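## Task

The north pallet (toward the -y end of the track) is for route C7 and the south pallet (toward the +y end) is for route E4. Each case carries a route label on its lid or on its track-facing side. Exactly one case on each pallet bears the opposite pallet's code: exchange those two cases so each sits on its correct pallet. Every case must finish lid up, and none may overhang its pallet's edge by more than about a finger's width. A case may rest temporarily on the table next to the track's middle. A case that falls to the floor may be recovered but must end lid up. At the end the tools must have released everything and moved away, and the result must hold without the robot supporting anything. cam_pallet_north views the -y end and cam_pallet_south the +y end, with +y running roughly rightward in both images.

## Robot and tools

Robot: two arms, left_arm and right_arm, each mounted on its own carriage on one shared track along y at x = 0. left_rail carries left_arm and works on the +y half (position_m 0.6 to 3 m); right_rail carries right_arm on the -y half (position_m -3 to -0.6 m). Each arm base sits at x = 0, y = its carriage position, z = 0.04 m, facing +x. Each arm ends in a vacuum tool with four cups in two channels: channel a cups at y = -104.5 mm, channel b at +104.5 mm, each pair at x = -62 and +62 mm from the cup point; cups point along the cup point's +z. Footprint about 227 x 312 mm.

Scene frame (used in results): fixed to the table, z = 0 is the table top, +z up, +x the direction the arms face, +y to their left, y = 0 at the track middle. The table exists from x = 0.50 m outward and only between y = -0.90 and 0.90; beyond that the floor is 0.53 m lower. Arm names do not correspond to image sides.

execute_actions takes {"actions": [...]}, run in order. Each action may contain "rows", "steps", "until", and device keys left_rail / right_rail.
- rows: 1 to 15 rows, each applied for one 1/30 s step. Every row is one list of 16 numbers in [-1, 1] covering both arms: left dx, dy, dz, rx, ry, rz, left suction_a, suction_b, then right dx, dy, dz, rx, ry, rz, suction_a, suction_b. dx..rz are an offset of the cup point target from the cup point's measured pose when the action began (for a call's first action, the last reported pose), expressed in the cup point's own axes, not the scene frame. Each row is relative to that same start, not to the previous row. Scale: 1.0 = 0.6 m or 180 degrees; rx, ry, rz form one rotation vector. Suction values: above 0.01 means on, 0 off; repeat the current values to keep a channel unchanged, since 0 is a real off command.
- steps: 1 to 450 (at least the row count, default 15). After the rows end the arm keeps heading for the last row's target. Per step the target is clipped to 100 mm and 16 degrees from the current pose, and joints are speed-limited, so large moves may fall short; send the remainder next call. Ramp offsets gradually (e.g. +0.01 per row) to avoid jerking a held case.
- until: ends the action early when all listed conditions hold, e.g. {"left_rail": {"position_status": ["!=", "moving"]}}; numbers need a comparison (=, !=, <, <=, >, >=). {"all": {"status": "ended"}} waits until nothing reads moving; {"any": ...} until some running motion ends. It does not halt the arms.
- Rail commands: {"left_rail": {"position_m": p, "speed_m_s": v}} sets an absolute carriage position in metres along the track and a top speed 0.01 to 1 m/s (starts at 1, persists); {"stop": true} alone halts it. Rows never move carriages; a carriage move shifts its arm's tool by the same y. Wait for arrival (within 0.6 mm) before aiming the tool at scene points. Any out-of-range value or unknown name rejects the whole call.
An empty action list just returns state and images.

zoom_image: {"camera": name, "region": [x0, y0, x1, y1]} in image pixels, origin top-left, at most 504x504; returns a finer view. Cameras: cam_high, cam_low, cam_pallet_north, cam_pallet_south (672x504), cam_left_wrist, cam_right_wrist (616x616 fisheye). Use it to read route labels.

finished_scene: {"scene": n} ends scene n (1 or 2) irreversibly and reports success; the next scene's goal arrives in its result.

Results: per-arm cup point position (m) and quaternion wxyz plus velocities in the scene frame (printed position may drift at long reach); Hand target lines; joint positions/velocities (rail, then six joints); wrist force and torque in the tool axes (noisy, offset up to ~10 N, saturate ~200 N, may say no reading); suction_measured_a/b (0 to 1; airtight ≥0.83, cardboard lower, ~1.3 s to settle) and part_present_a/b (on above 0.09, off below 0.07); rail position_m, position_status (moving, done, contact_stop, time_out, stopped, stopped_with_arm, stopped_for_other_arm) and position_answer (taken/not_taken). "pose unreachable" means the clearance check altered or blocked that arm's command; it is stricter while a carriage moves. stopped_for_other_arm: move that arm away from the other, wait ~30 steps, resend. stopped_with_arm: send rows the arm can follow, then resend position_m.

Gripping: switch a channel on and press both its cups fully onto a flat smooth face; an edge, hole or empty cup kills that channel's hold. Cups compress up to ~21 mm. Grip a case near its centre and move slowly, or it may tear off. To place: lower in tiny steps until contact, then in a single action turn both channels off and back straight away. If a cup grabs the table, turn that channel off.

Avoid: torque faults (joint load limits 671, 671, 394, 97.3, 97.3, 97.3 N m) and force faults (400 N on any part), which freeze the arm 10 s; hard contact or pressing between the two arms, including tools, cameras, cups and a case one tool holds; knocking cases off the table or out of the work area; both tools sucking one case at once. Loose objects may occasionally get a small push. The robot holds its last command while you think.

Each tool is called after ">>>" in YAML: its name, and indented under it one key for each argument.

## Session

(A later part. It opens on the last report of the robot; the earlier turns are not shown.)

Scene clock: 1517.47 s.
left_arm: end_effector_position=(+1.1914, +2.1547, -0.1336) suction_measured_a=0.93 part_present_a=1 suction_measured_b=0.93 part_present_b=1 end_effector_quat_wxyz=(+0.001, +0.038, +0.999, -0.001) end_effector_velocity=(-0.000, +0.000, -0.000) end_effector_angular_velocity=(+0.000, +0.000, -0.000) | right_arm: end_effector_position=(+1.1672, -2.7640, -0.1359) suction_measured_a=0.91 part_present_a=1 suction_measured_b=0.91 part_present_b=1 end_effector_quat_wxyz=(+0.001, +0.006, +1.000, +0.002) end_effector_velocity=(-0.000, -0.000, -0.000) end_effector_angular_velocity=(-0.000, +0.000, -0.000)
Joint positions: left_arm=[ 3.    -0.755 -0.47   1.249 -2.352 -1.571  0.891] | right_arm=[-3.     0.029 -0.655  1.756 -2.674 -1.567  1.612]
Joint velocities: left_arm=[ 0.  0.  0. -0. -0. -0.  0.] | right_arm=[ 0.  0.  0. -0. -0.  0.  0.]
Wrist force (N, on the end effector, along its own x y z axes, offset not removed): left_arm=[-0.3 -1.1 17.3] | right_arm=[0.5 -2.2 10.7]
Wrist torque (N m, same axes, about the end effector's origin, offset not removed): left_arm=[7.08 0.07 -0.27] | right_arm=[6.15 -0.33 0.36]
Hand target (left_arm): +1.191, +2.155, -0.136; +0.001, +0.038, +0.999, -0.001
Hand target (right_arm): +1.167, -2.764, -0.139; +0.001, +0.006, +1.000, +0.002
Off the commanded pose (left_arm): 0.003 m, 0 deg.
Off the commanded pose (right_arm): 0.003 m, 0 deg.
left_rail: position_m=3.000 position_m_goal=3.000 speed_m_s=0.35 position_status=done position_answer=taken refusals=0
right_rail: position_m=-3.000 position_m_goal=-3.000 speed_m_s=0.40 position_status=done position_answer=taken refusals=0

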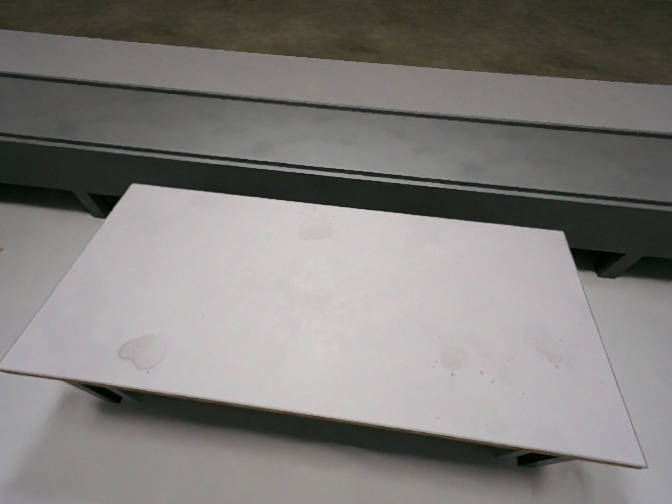

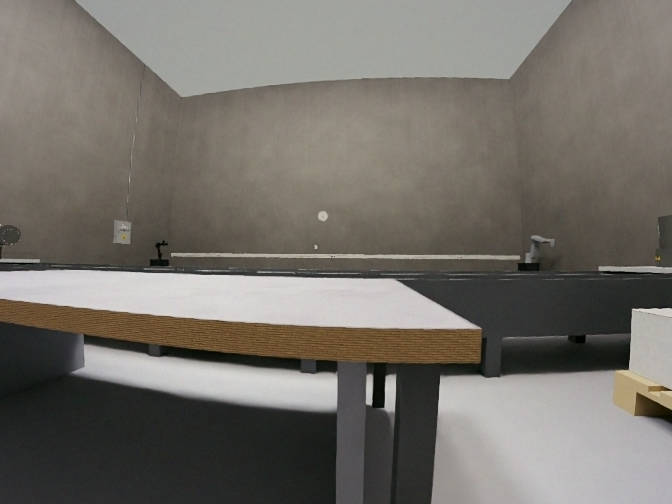

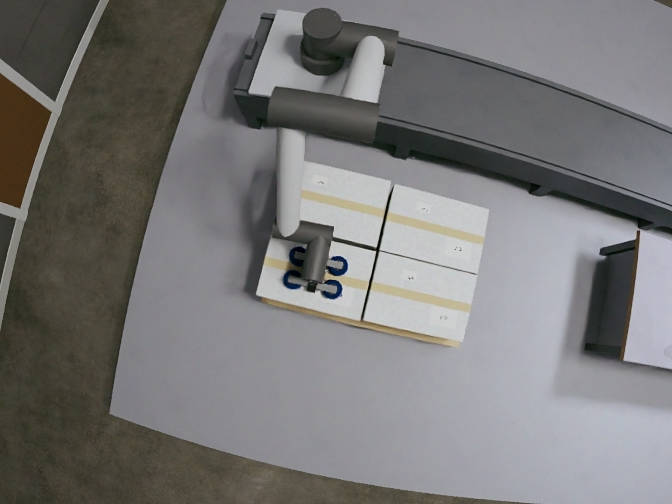

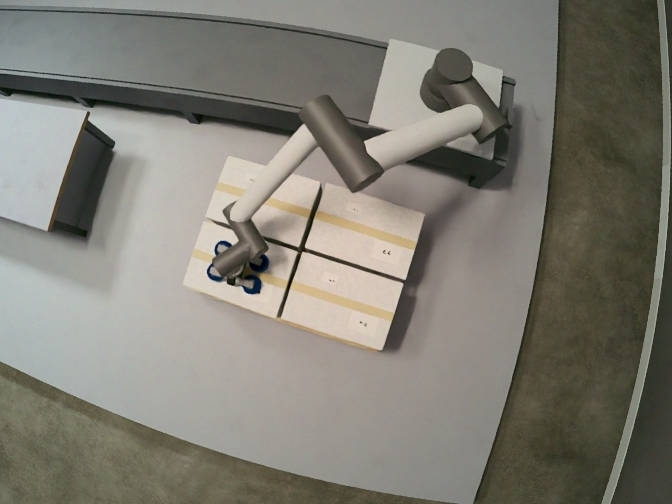

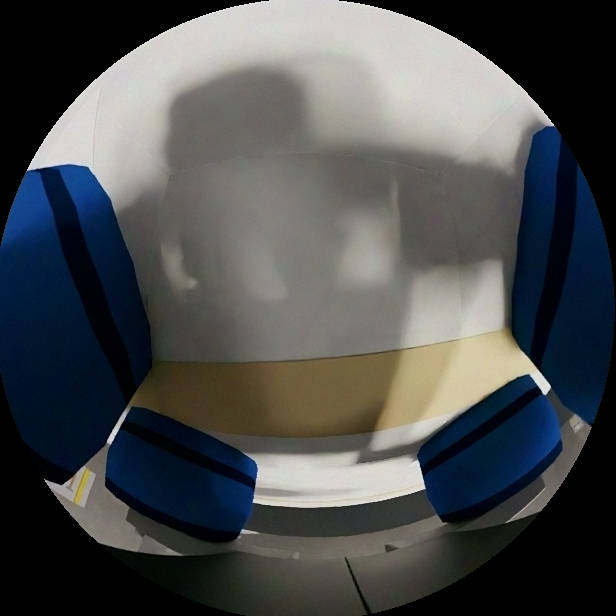

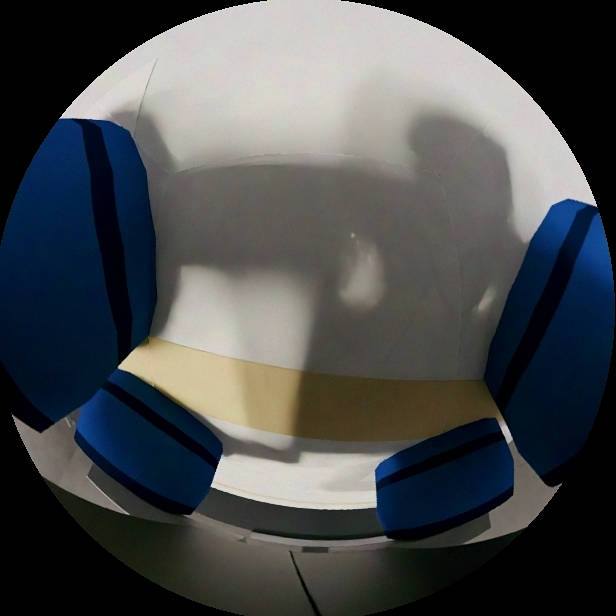

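>>> execute_actions:
  actions: []

Scene clock: 1523.07 s.
left_arm: end_effector_position=(+1.1914, +2.1547, -0.1361) suction_measured_a=0.93 part_present_a=1 suction_measured_b=0.93 part_present_b=1 end_effector_quat_wxyz=(+0.001, +0.038, +0.999, -0.001) end_effector_velocity=(+0.000, +0.000, +0.000) end_effector_angular_velocity=(+0.000, -0.000, +0.000) | right_arm: end_effector_position=(+1.1672, -2.7640, -0.1386) suction_measured_a=0.91 part_present_a=1 suction_measured_b=0.91 part_present_b=1 end_effector_quat_wxyz=(+0.001, +0.006, +1.000, +0.002) end_effector_velocity=(+0.000, -0.000, +0.000) end_effector_angular_velocity=(-0.000, -0.000, -0.000)
Joint positions: left_arm=[ 3.    -0.755 -0.468  1.248 -2.354 -1.571  0.891] | right_arm=[-3.     0.029 -0.653  1.756 -2.676 -1.567  1.612]
Joint velocities: left_arm=[ 0. -0. -0.  0.  0.  0. -0.] | right_arm=[ 0. -0. -0.  0. -0. -0.  0.]
Wrist force (N, on the end effector, along its own x y z axes, offset not removed): left_arm=[-0.7 -5.5 19.1] | right_arm=[2.9 -6.7 10.6]
Wrist torque (N m, same axes, about the end effector's origin, offset not removed): left_arm=[6.68 -0.01 -0.15] | right_arm=[5.59 -0.79 0.52]
Hand target (left_arm): +1.191, +2.155, -0.136; +0.001, +0.038, +0.999, -0.001
Hand target (right_arm): +1.167, -2.764, -0.139; +0.001, +0.006, +1.000, +0.002
Off the commanded pose (left_arm): 0.000 m, 0 deg.
Off the commanded pose (right_arm): 0.000 m, 0 deg.
left_rail: position_m=3.000 position_m_goal=3.000 speed_m_s=0.35 position_status=done position_answer=taken refusals=0
right_rail: position_m=-3.000 position_m_goal=-3.000 speed_m_s=0.40 position_status=done position_answer=taken refusals=0

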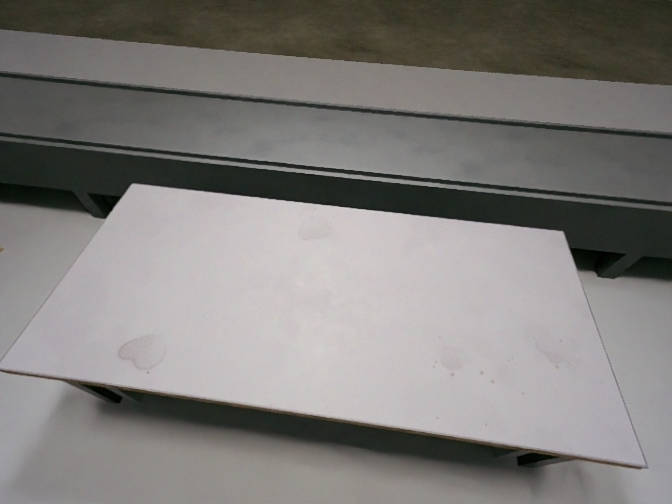

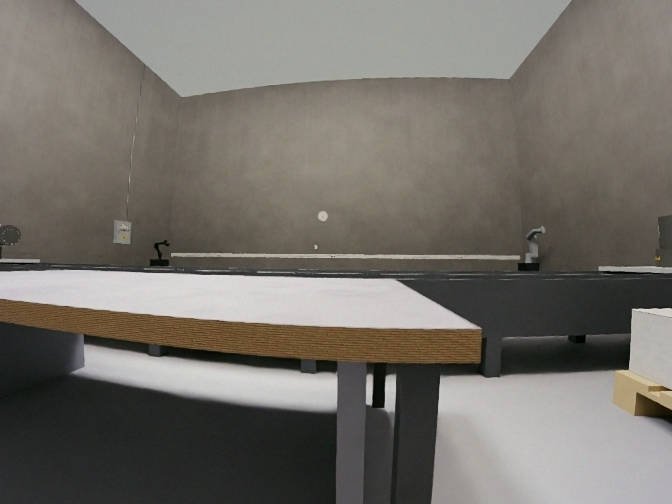

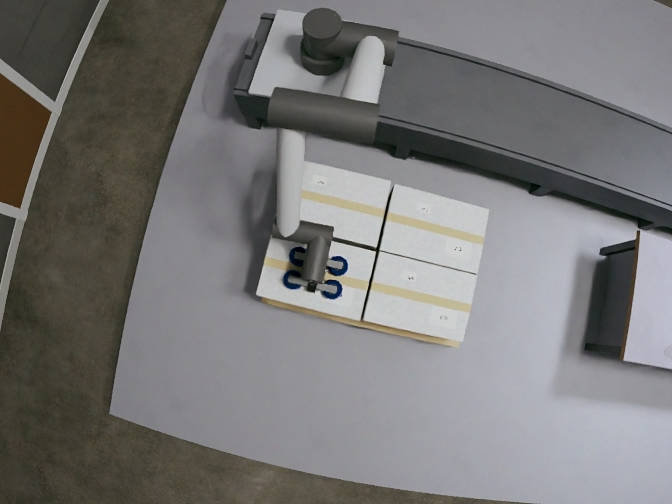

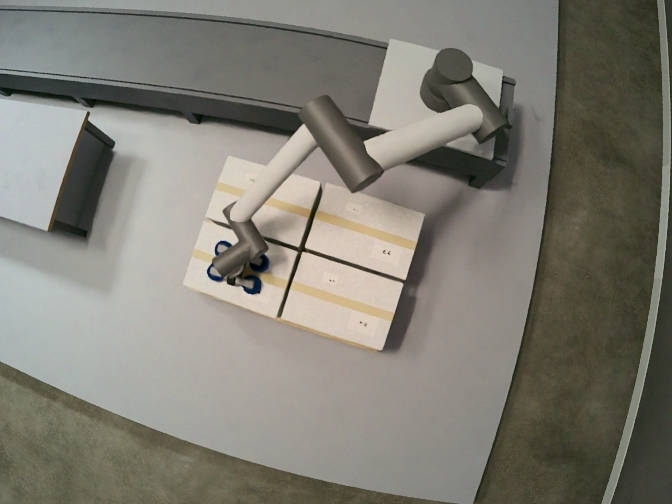

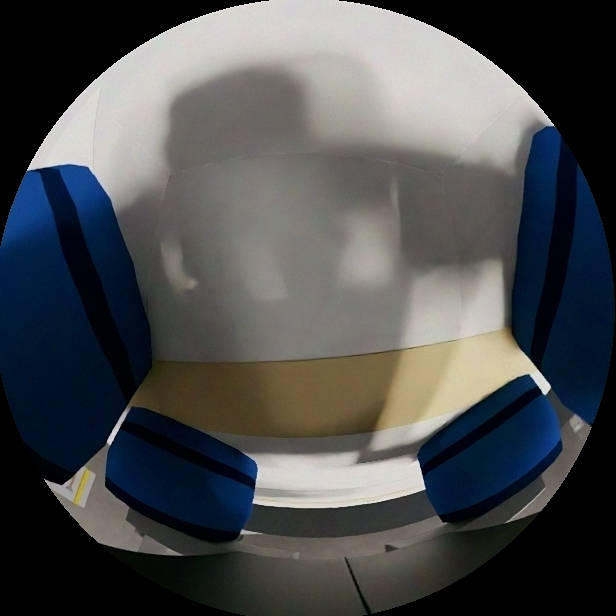

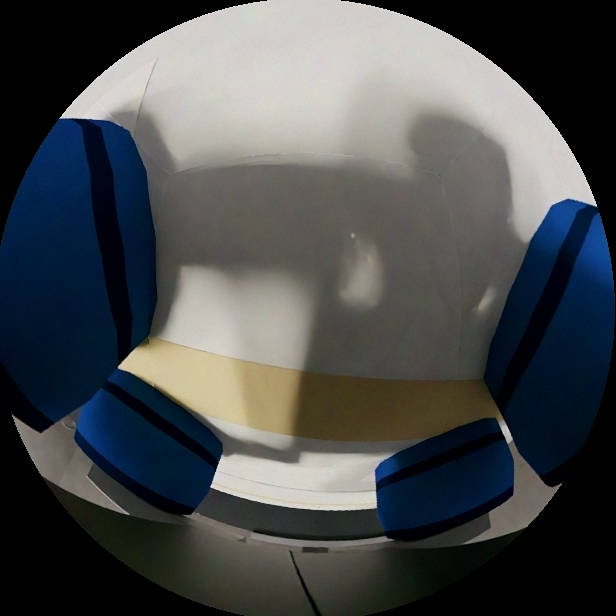

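>>> execute_actions:
  actions:
    - {"rows":[[0,0,0.0033,0,0,0,1,1, 0,0,0.0033,0,0,0,1,1]],"steps":1}

Scene clock: 1528.53 s.
left_arm: end_effector_position=(+1.1914, +2.1547, -0.1361) suction_measured_a=0.93 part_present_a=1 suction_measured_b=0.93 part_present_b=1 end_effector_quat_wxyz=(+0.001, +0.038, +0.999, -0.001) end_effector_velocity=(-0.000, +0.000, -0.000) end_effector_angular_velocity=(+0.000, +0.000, +0.000) | right_arm: end_effector_position=(+1.1672, -2.7640, -0.1386) suction_measured_a=0.91 part_present_a=1 suction_measured_b=0.91 part_present_b=1 end_effector_quat_wxyz=(+0.001, +0.006, +1.000, +0.002) end_effector_velocity=(-0.000, -0.000, -0.000) end_effector_angular_velocity=(-0.000, +0.000, +0.000)
Joint positions: left_arm=[ 3.    -0.755 -0.468  1.248 -2.354 -1.571  0.891] | right_arm=[-3.     0.029 -0.653  1.756 -2.676 -1.567  1.612]
Joint velocities: left_arm=[ 0.  0.  0. -0.  0.  0. -0.] | right_arm=[ 0. -0.  0.  0. -0.  0. -0.]
Wrist force (N, on the end effector, along its own x y z axes, offset not removed): left_arm=[1.1 -5.5 18.1] | right_arm=[-1.4 -3.4 10.8]
Wrist torque (N m, same axes, about the end effector's origin, offset not removed): left_arm=[6.60 -0.14 -0.12] | right_arm=[6.09 -0.20 0.39]
Hand target (left_arm): +1.191, +2.155, -0.138; +0.001, +0.038, +0.999, -0.001
Hand target (right_arm): +1.167, -2.764, -0.141; +0.001, +0.006, +1.000, +0.002
Off the commanded pose (left_arm): 0.002 m, 0 deg.
Off the commanded pose (right_arm): 0.002 m, 0 deg.
left_rail: position_m=3.000 position_m_goal=3.000 speed_m_s=0.35 position_status=done position_answer=taken refusals=0
right_rail: position_m=-3.000 position_m_goal=-3.000 speed_m_s=0.40 position_status=done position_answer=taken refusals=0

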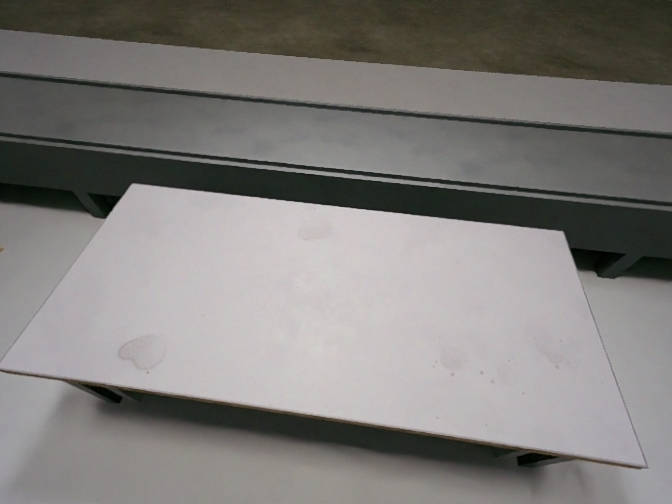

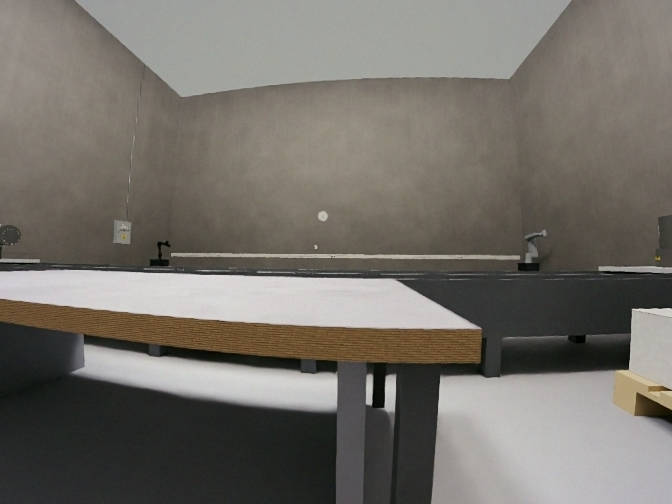

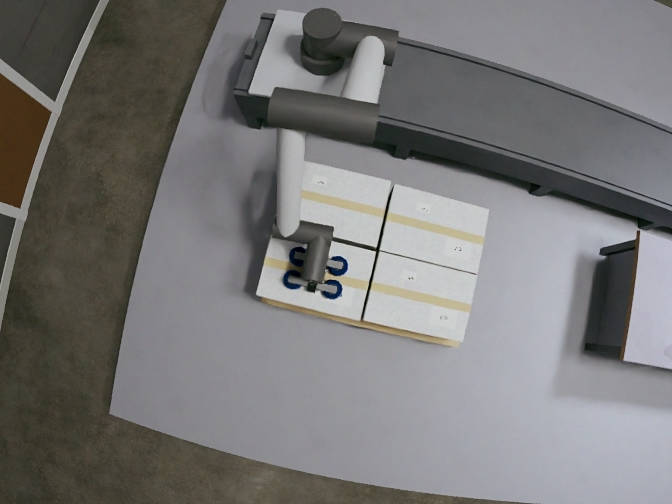

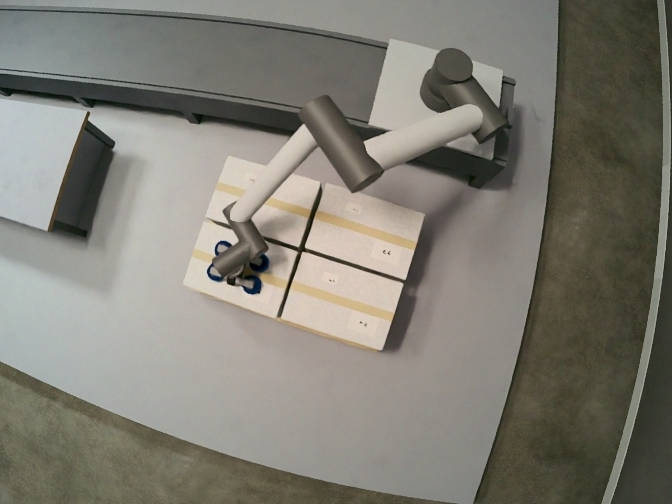

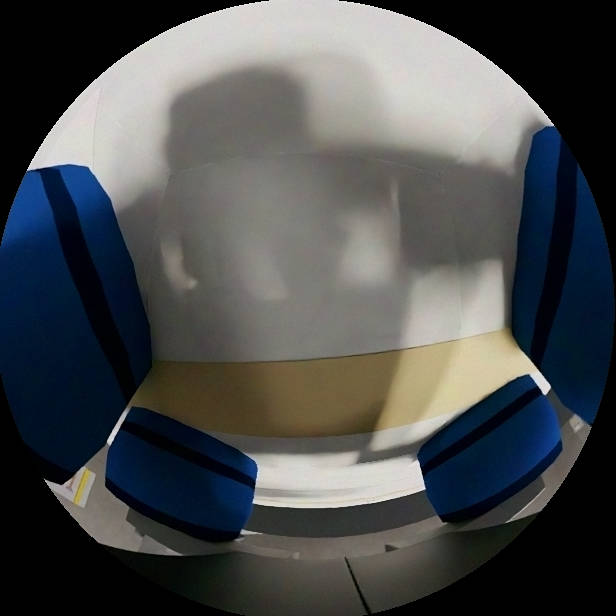

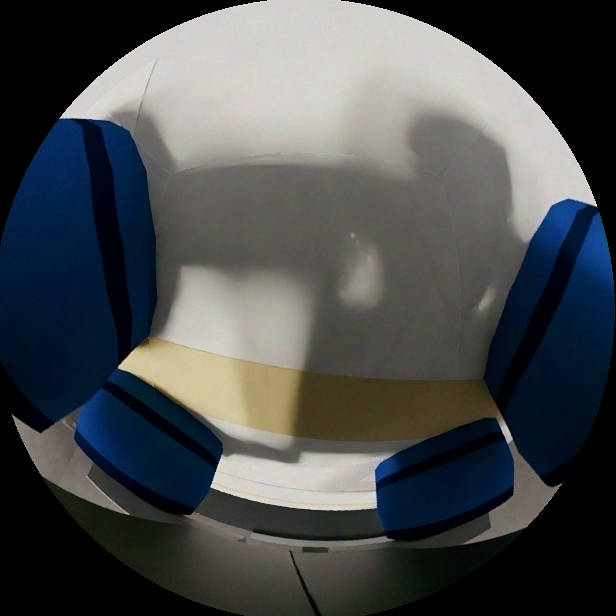

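>>> execute_actions:
  actions: []

Scene clock: 1542.53 s.
left_arm: end_effector_position=(+1.1914, +2.1547, -0.1381) suction_measured_a=0.93 part_present_a=1 suction_measured_b=0.93 part_present_b=1 end_effector_quat_wxyz=(+0.001, +0.038, +0.999, -0.001) end_effector_velocity=(-0.000, +0.000, -0.000) end_effector_angular_velocity=(+0.000, +0.000, +0.000) | right_arm: end_effector_position=(+1.1672, -2.7640, -0.1406) suction_measured_a=0.91 part_present_a=1 suction_measured_b=0.91 part_present_b=1 end_effector_quat_wxyz=(+0.001, +0.006, +1.000, +0.002) end_effector_velocity=(-0.000, +0.000, -0.000) end_effector_angular_velocity=(+0.000, +0.000, -0.000)
Joint positions: left_arm=[ 3.    -0.755 -0.466  1.248 -2.355 -1.571  0.891] | right_arm=[-3.     0.029 -0.65   1.755 -2.678 -1.567  1.612]
Joint velocities: left_arm=[ 0.  0.  0. -0.  0. -0. -0.] | right_arm=[ 0. -0.  0.  0.  0.  0.  0.]
Wrist force (N, on the end effector, along its own x y z axes, offset not removed): left_arm=[1.6 2.3 9.3] | right_arm=[32.1 12.4 -125.9]
Wrist torque (N m, same axes, about the end effector's origin, offset not removed): left_arm=[9.41 -1.31 0.02] | right_arm=[21.67 -12.24 5.25]
Hand target (left_arm): +1.191, +2.155, -0.138; +0.001, +0.038, +0.999, -0.001
Hand target (right_arm): +1.167, -2.764, -0.141; +0.001, +0.006, +1.000, +0.002
Off the commanded pose (left_arm): 0.000 m, 0 deg.
Off the commanded pose (right_arm): 0.000 m, 0 deg.
left_rail: position_m=3.000 position_m_goal=3.000 speed_m_s=0.35 position_status=done position_answer=taken refusals=0
right_rail: position_m=-3.000 position_m_goal=-3.000 speed_m_s=0.40 position_status=done position_answer=taken refusals=0

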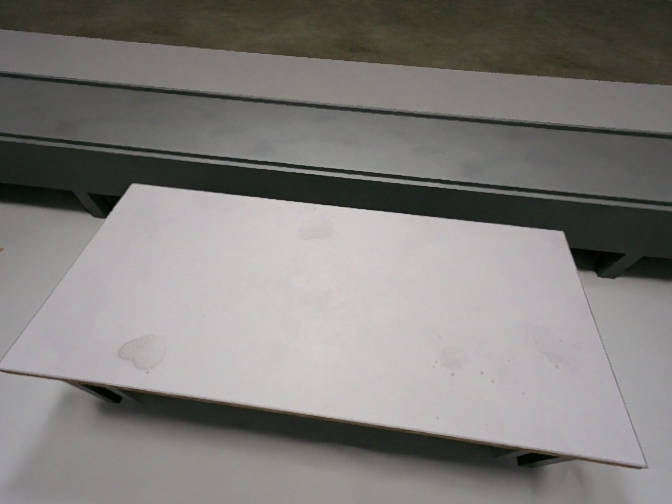

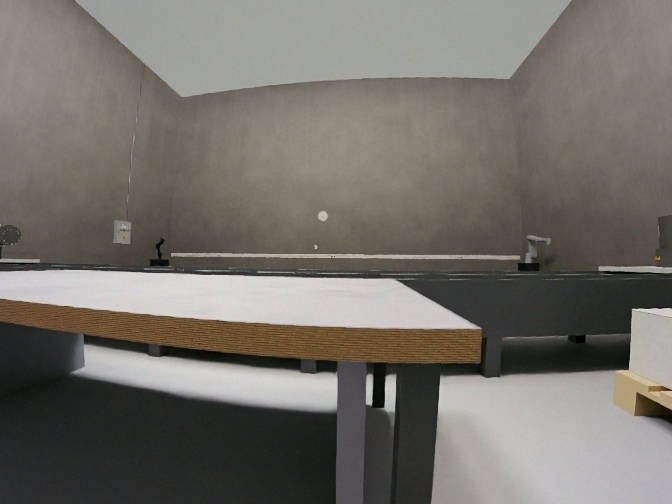

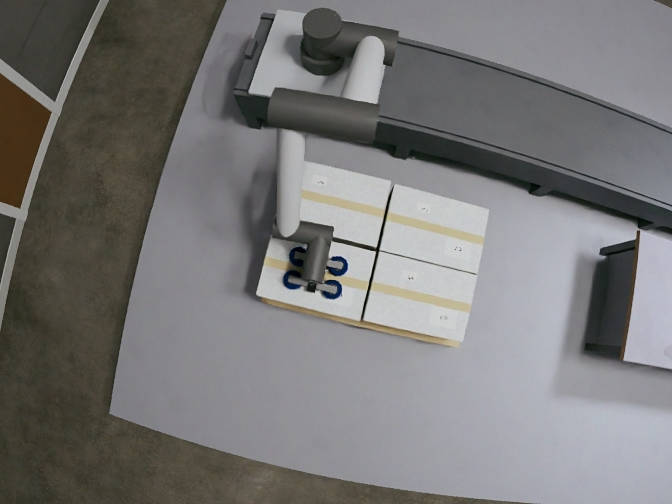

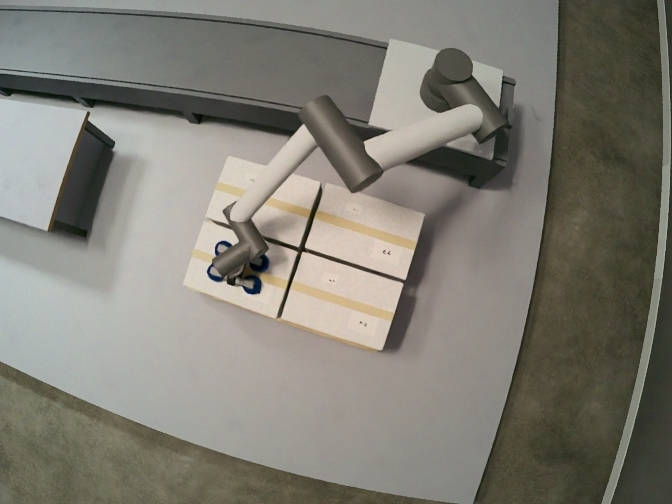

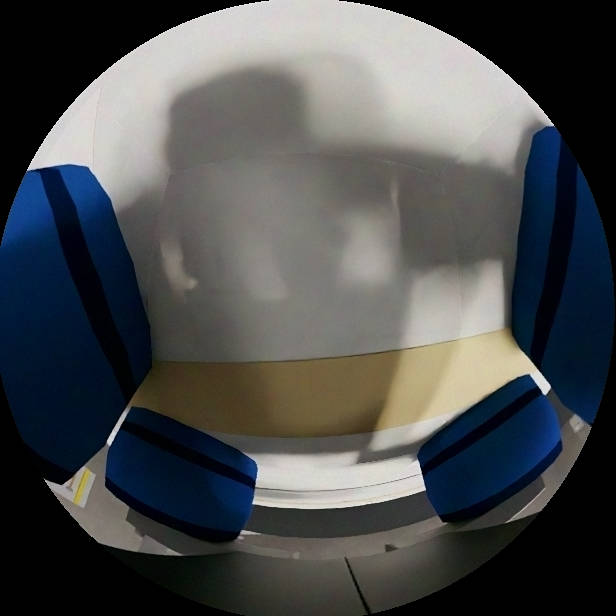

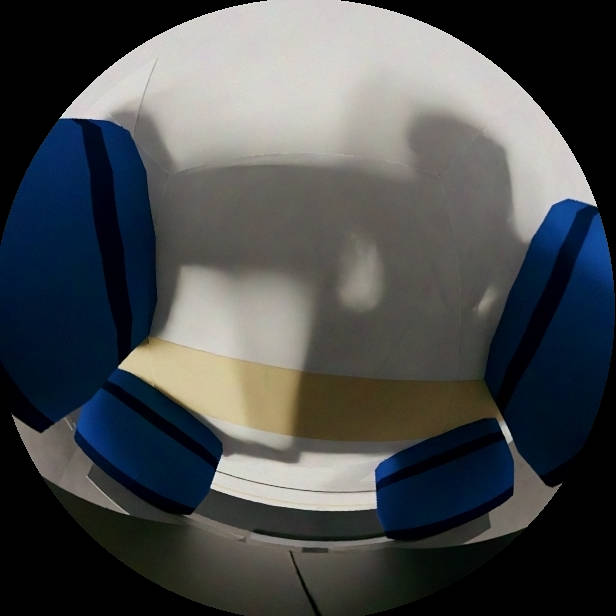

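>>> zoom_image:
  camera: "cam_pallet_north"
  region: [230, 150, 510, 360]

>>> zoom_image:
  camera: "cam_pallet_south"
  region: [160, 140, 440, 360]

Region (230, 150, 510, 360) of cam_pallet_north's 672x504 image, scaled by 1.800, with more detail than that image has; it fills the top 378 rows of this view, and the rest is white.

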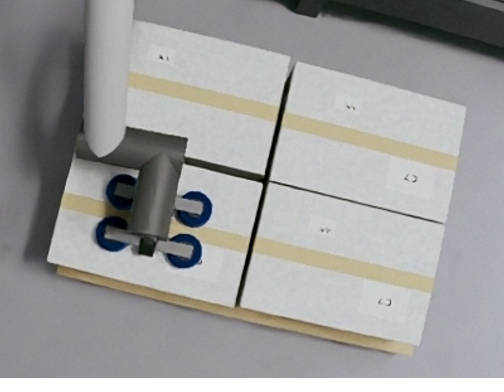

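Region (160, 140, 440, 360) of cam_pallet_south's 672x504 image, scaled by 1.800, with more detail than that image has; it fills the top 396 rows of this view, and the rest is white.

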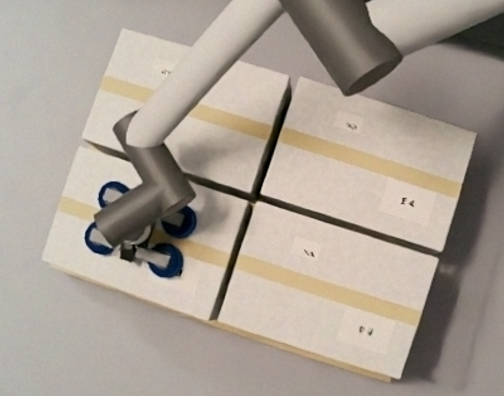

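>>> execute_actions:
  actions:
    - {"rows":[[0,0,-0.002,0,0,0,0,0, 0,0,-0.0033,0,0,0,0,0],[0,0,-0.009,0,0,0,0,0, 0,0,-0.010,0,0,0,0,0],[0,0,-0.019,0,0,0,0,0, 0,0,-0.020,0,0,0,0,0],[0,0,-0.031,0,0,0,0,0, 0,0,-0.0317,0,0,0,0,0],[0,0,-0.043,0,0,0,0,0, 0,0,-0.0433,0,0,0,0,0],[0,0,-0.057,0,0,0,0,0, 0,0,-0.057,0,0,0,0,0],[0,0,-0.075,0,0,0,0,0, 0,0,-0.075,0,0,0,0,0],[0,0,-0.097,0,0,0,0,0, 0,0,-0.097,0,0,0,0,0],[0,0,-0.123,0,0,0,0,0, 0,0,-0.123,0,0,0,0,0],[0,0,-0.152,0,0,0,0,0, 0,0,-0.152,0,0,0,0,0]],"steps":10}

Scene clock: 1592.17 s.
left_arm: end_effector_position=(+1.1912, +2.1549, -0.0989) suction_measured_a=0.00 part_present_a=0 suction_measured_b=0.00 part_present_b=0 end_effector_quat_wxyz=(+0.000, +0.038, +0.999, -0.000) end_effector_velocity=(+0.004, -0.003, +0.310) end_effector_angular_velocity=(-0.003, -0.003, +0.000) | right_arm: end_effector_position=(+1.1664, -2.7640, -0.1020) suction_measured_a=0.00 part_present_a=0 suction_measured_b=0.00 part_present_b=0 end_effector_quat_wxyz=(+0.000, +0.006, +1.000, +0.002) end_effector_velocity=(+0.002, -0.001, +0.303) end_effector_angular_velocity=(-0.003, -0.006, -0.000)
Joint positions: left_arm=[ 3.    -0.755 -0.499  1.255 -2.327 -1.571  0.891] | right_arm=[-3.     0.029 -0.691  1.762 -2.643 -1.566  1.612]
Joint velocities: left_arm=[ 0.     0.    -0.256  0.037  0.214 -0.    -0.   ] | right_arm=[ 0.     0.    -0.312  0.043  0.263 -0.003 -0.   ]
Wrist force (N, on the end effector, along its own x y z axes, offset not removed): left_arm=[2.1 -7.7 -3.2] | right_arm=[-2.7 -6.0 -3.7]
Wrist torque (N m, same axes, about the end effector's origin, offset not removed): left_arm=[-0.87 -0.21 -0.10] | right_arm=[-0.50 0.38 0.44]
Hand target (left_arm): +1.192, +2.155, -0.049; +0.001, +0.038, +0.999, -0.001
Hand target (right_arm): +1.167, -2.764, -0.052; +0.002, +0.006, +1.000, +0.002
Off the commanded pose (left_arm): 0.052 m, 0 deg.
Off the commanded pose (right_arm): 0.053 m, 0 deg.
left_rail: position_m=3.000 position_m_goal=3.000 speed_m_s=0.35 position_status=done position_answer=taken refusals=0
right_rail: position_m=-3.000 position_m_goal=-3.000 speed_m_s=0.40 position_status=done position_answer=taken refusals=0

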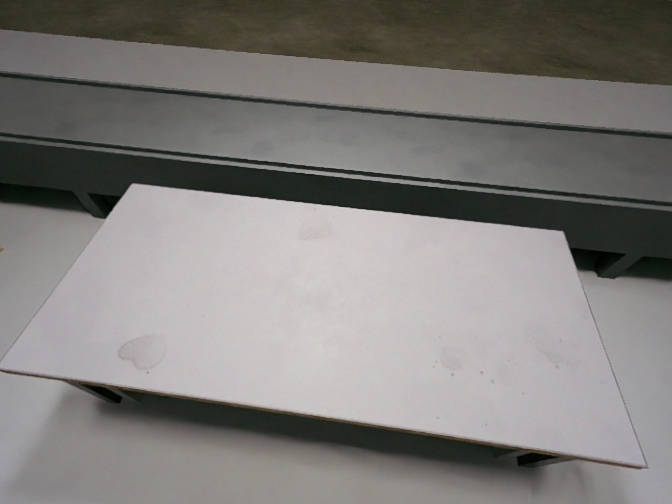

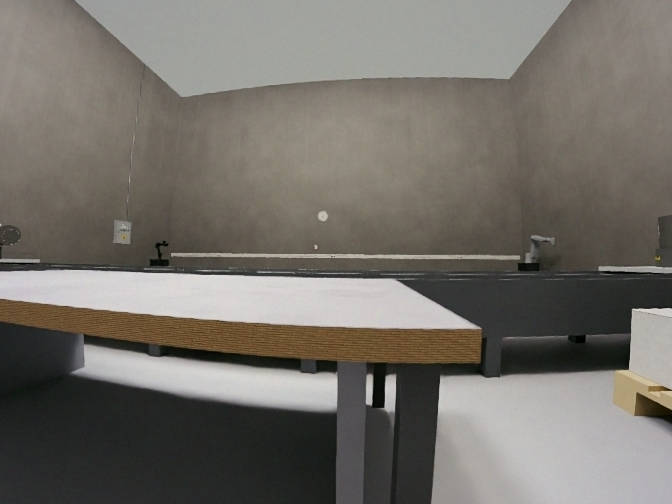

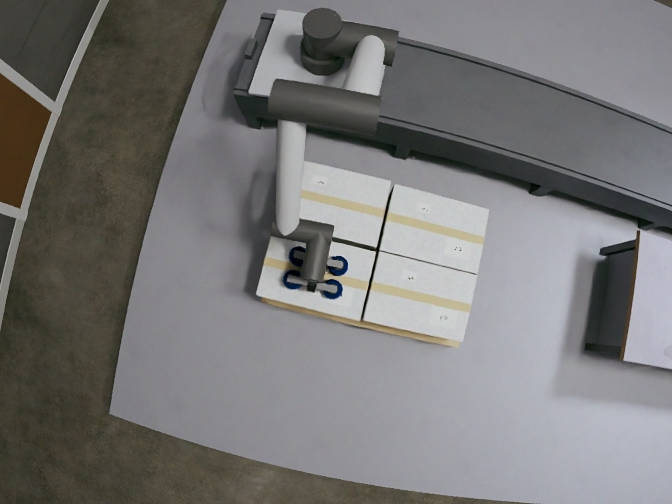

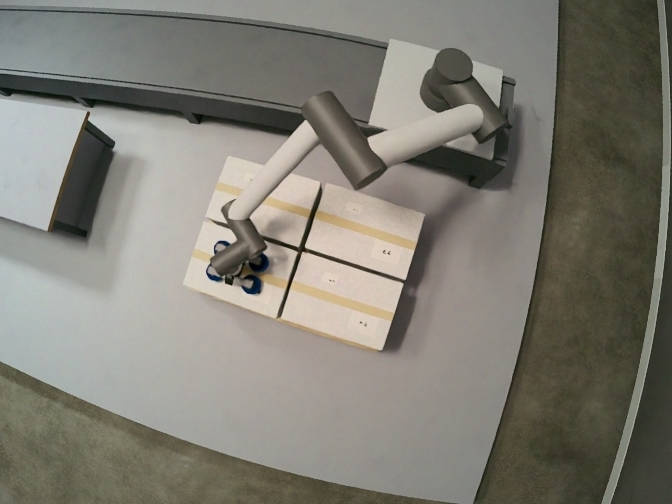

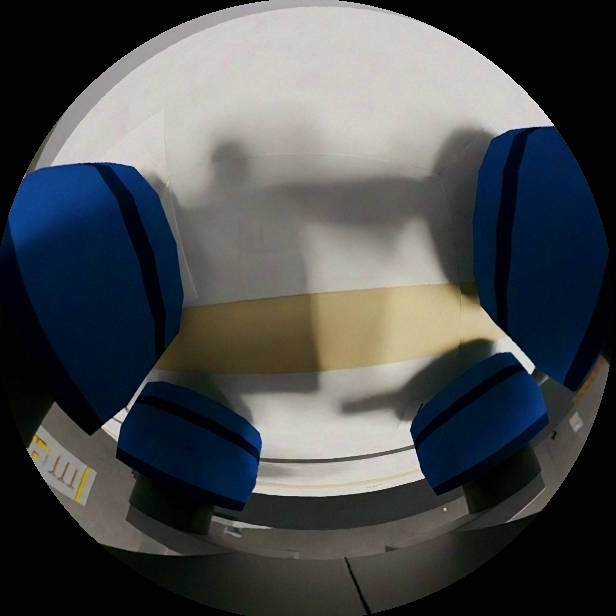

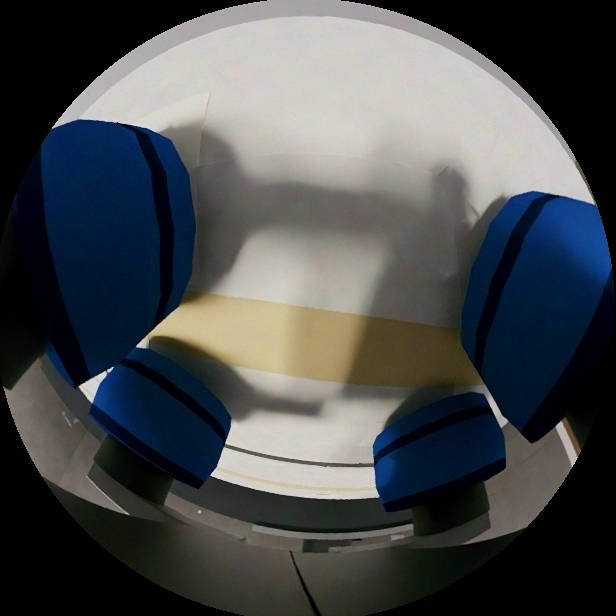

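>>> execute_actions:
  actions:
    - {"left_rail":{"position_m":2.15,"speed_m_s":0.3},"right_rail":{"position_m":-1.58,"speed_m_s":0.3},"steps":1}

Scene clock: 1611.90 s.
left_arm: end_effector_position=(+1.1921, +2.1545, -0.0487) suction_measured_a=0.00 part_present_a=0 suction_measured_b=0.00 part_present_b=0 end_effector_quat_wxyz=(+0.001, +0.038, +0.999, -0.001) end_effector_velocity=(+0.000, -0.000, +0.000) end_effector_angular_velocity=(-0.000, -0.000, +0.000) | right_arm: end_effector_position=(+1.1673, -2.7639, -0.0517) suction_measured_a=0.00 part_present_a=0 suction_measured_b=0.00 part_present_b=0 end_effector_quat_wxyz=(+0.002, +0.006, +1.000, +0.002) end_effector_velocity=(+0.000, +0.000, +0.000) end_effector_angular_velocity=(+0.000, -0.000, +0.000)
Joint positions: left_arm=[ 3.    -0.755 -0.54   1.259 -2.293 -1.571  0.892] | right_arm=[-3.     0.029 -0.742  1.768 -2.6   -1.567  1.612]
Joint velocities: left_arm=[-0.  0. -0. -0.  0. -0. -0.] | right_arm=[ 0.  0. -0.  0.  0. -0.  0.]
Wrist force (N, on the end effector, along its own x y z axes, offset not removed): left_arm=[0.5 -1.3 -5.7] | right_arm=[-0.7 -4.6 -5.7]
Wrist torque (N m, same axes, about the end effector's origin, offset not removed): left_arm=[-0.12 0.04 -0.05] | right_arm=[-0.40 0.23 0.49]
Hand target (left_arm): +1.191, +2.153, -0.047; +0.001, +0.038, +0.999, -0.001
Hand target (right_arm): +1.167, -2.762, -0.049; +0.001, +0.006, +1.000, +0.002
Off the commanded pose (left_arm): 0.002 m, 0 deg.
Off the commanded pose (right_arm): 0.002 m, 0 deg.
left_rail: position_m=3.000 position_m_goal=2.150 speed_m_s=0.30 position_status=moving position_answer=taken refusals=0
right_rail: position_m=-3.000 position_m_goal=-1.580 speed_m_s=0.30 position_status=moving position_answer=taken refusals=0

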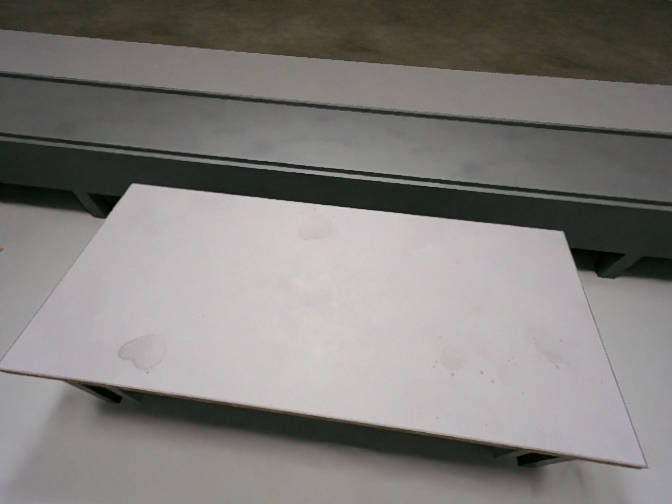

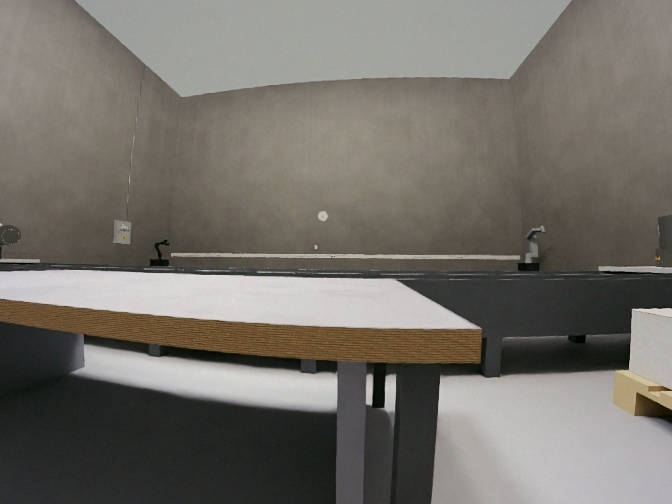

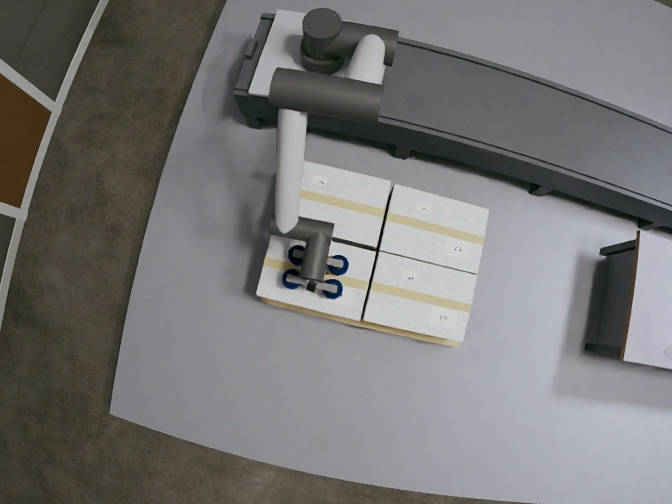

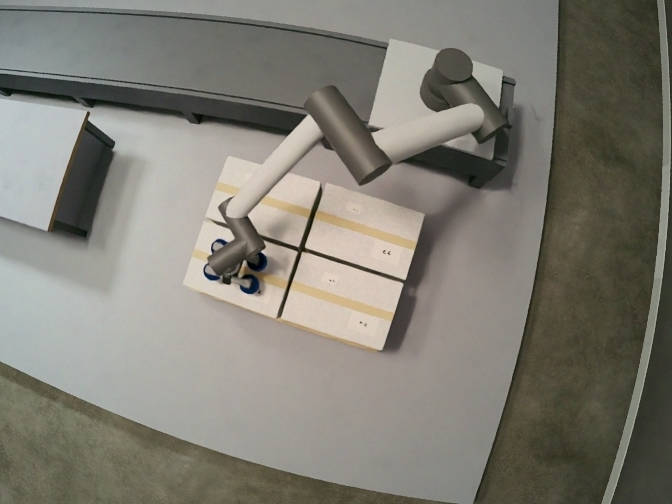

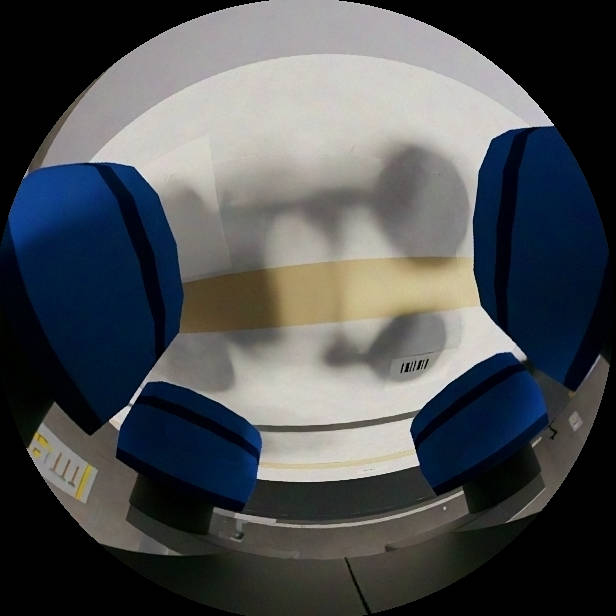

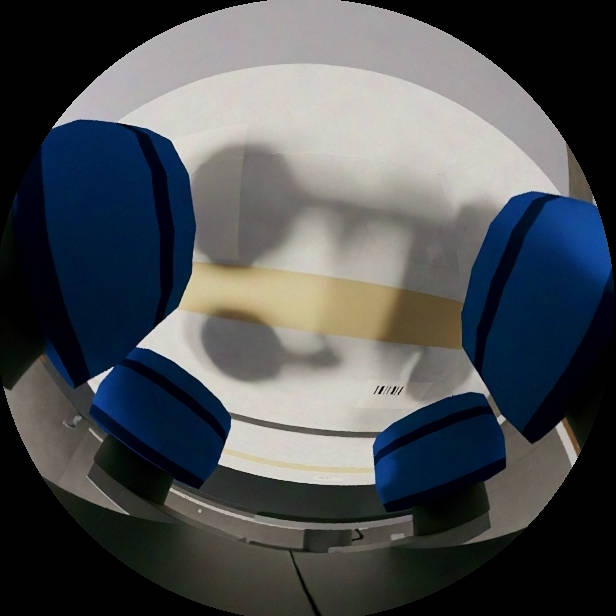

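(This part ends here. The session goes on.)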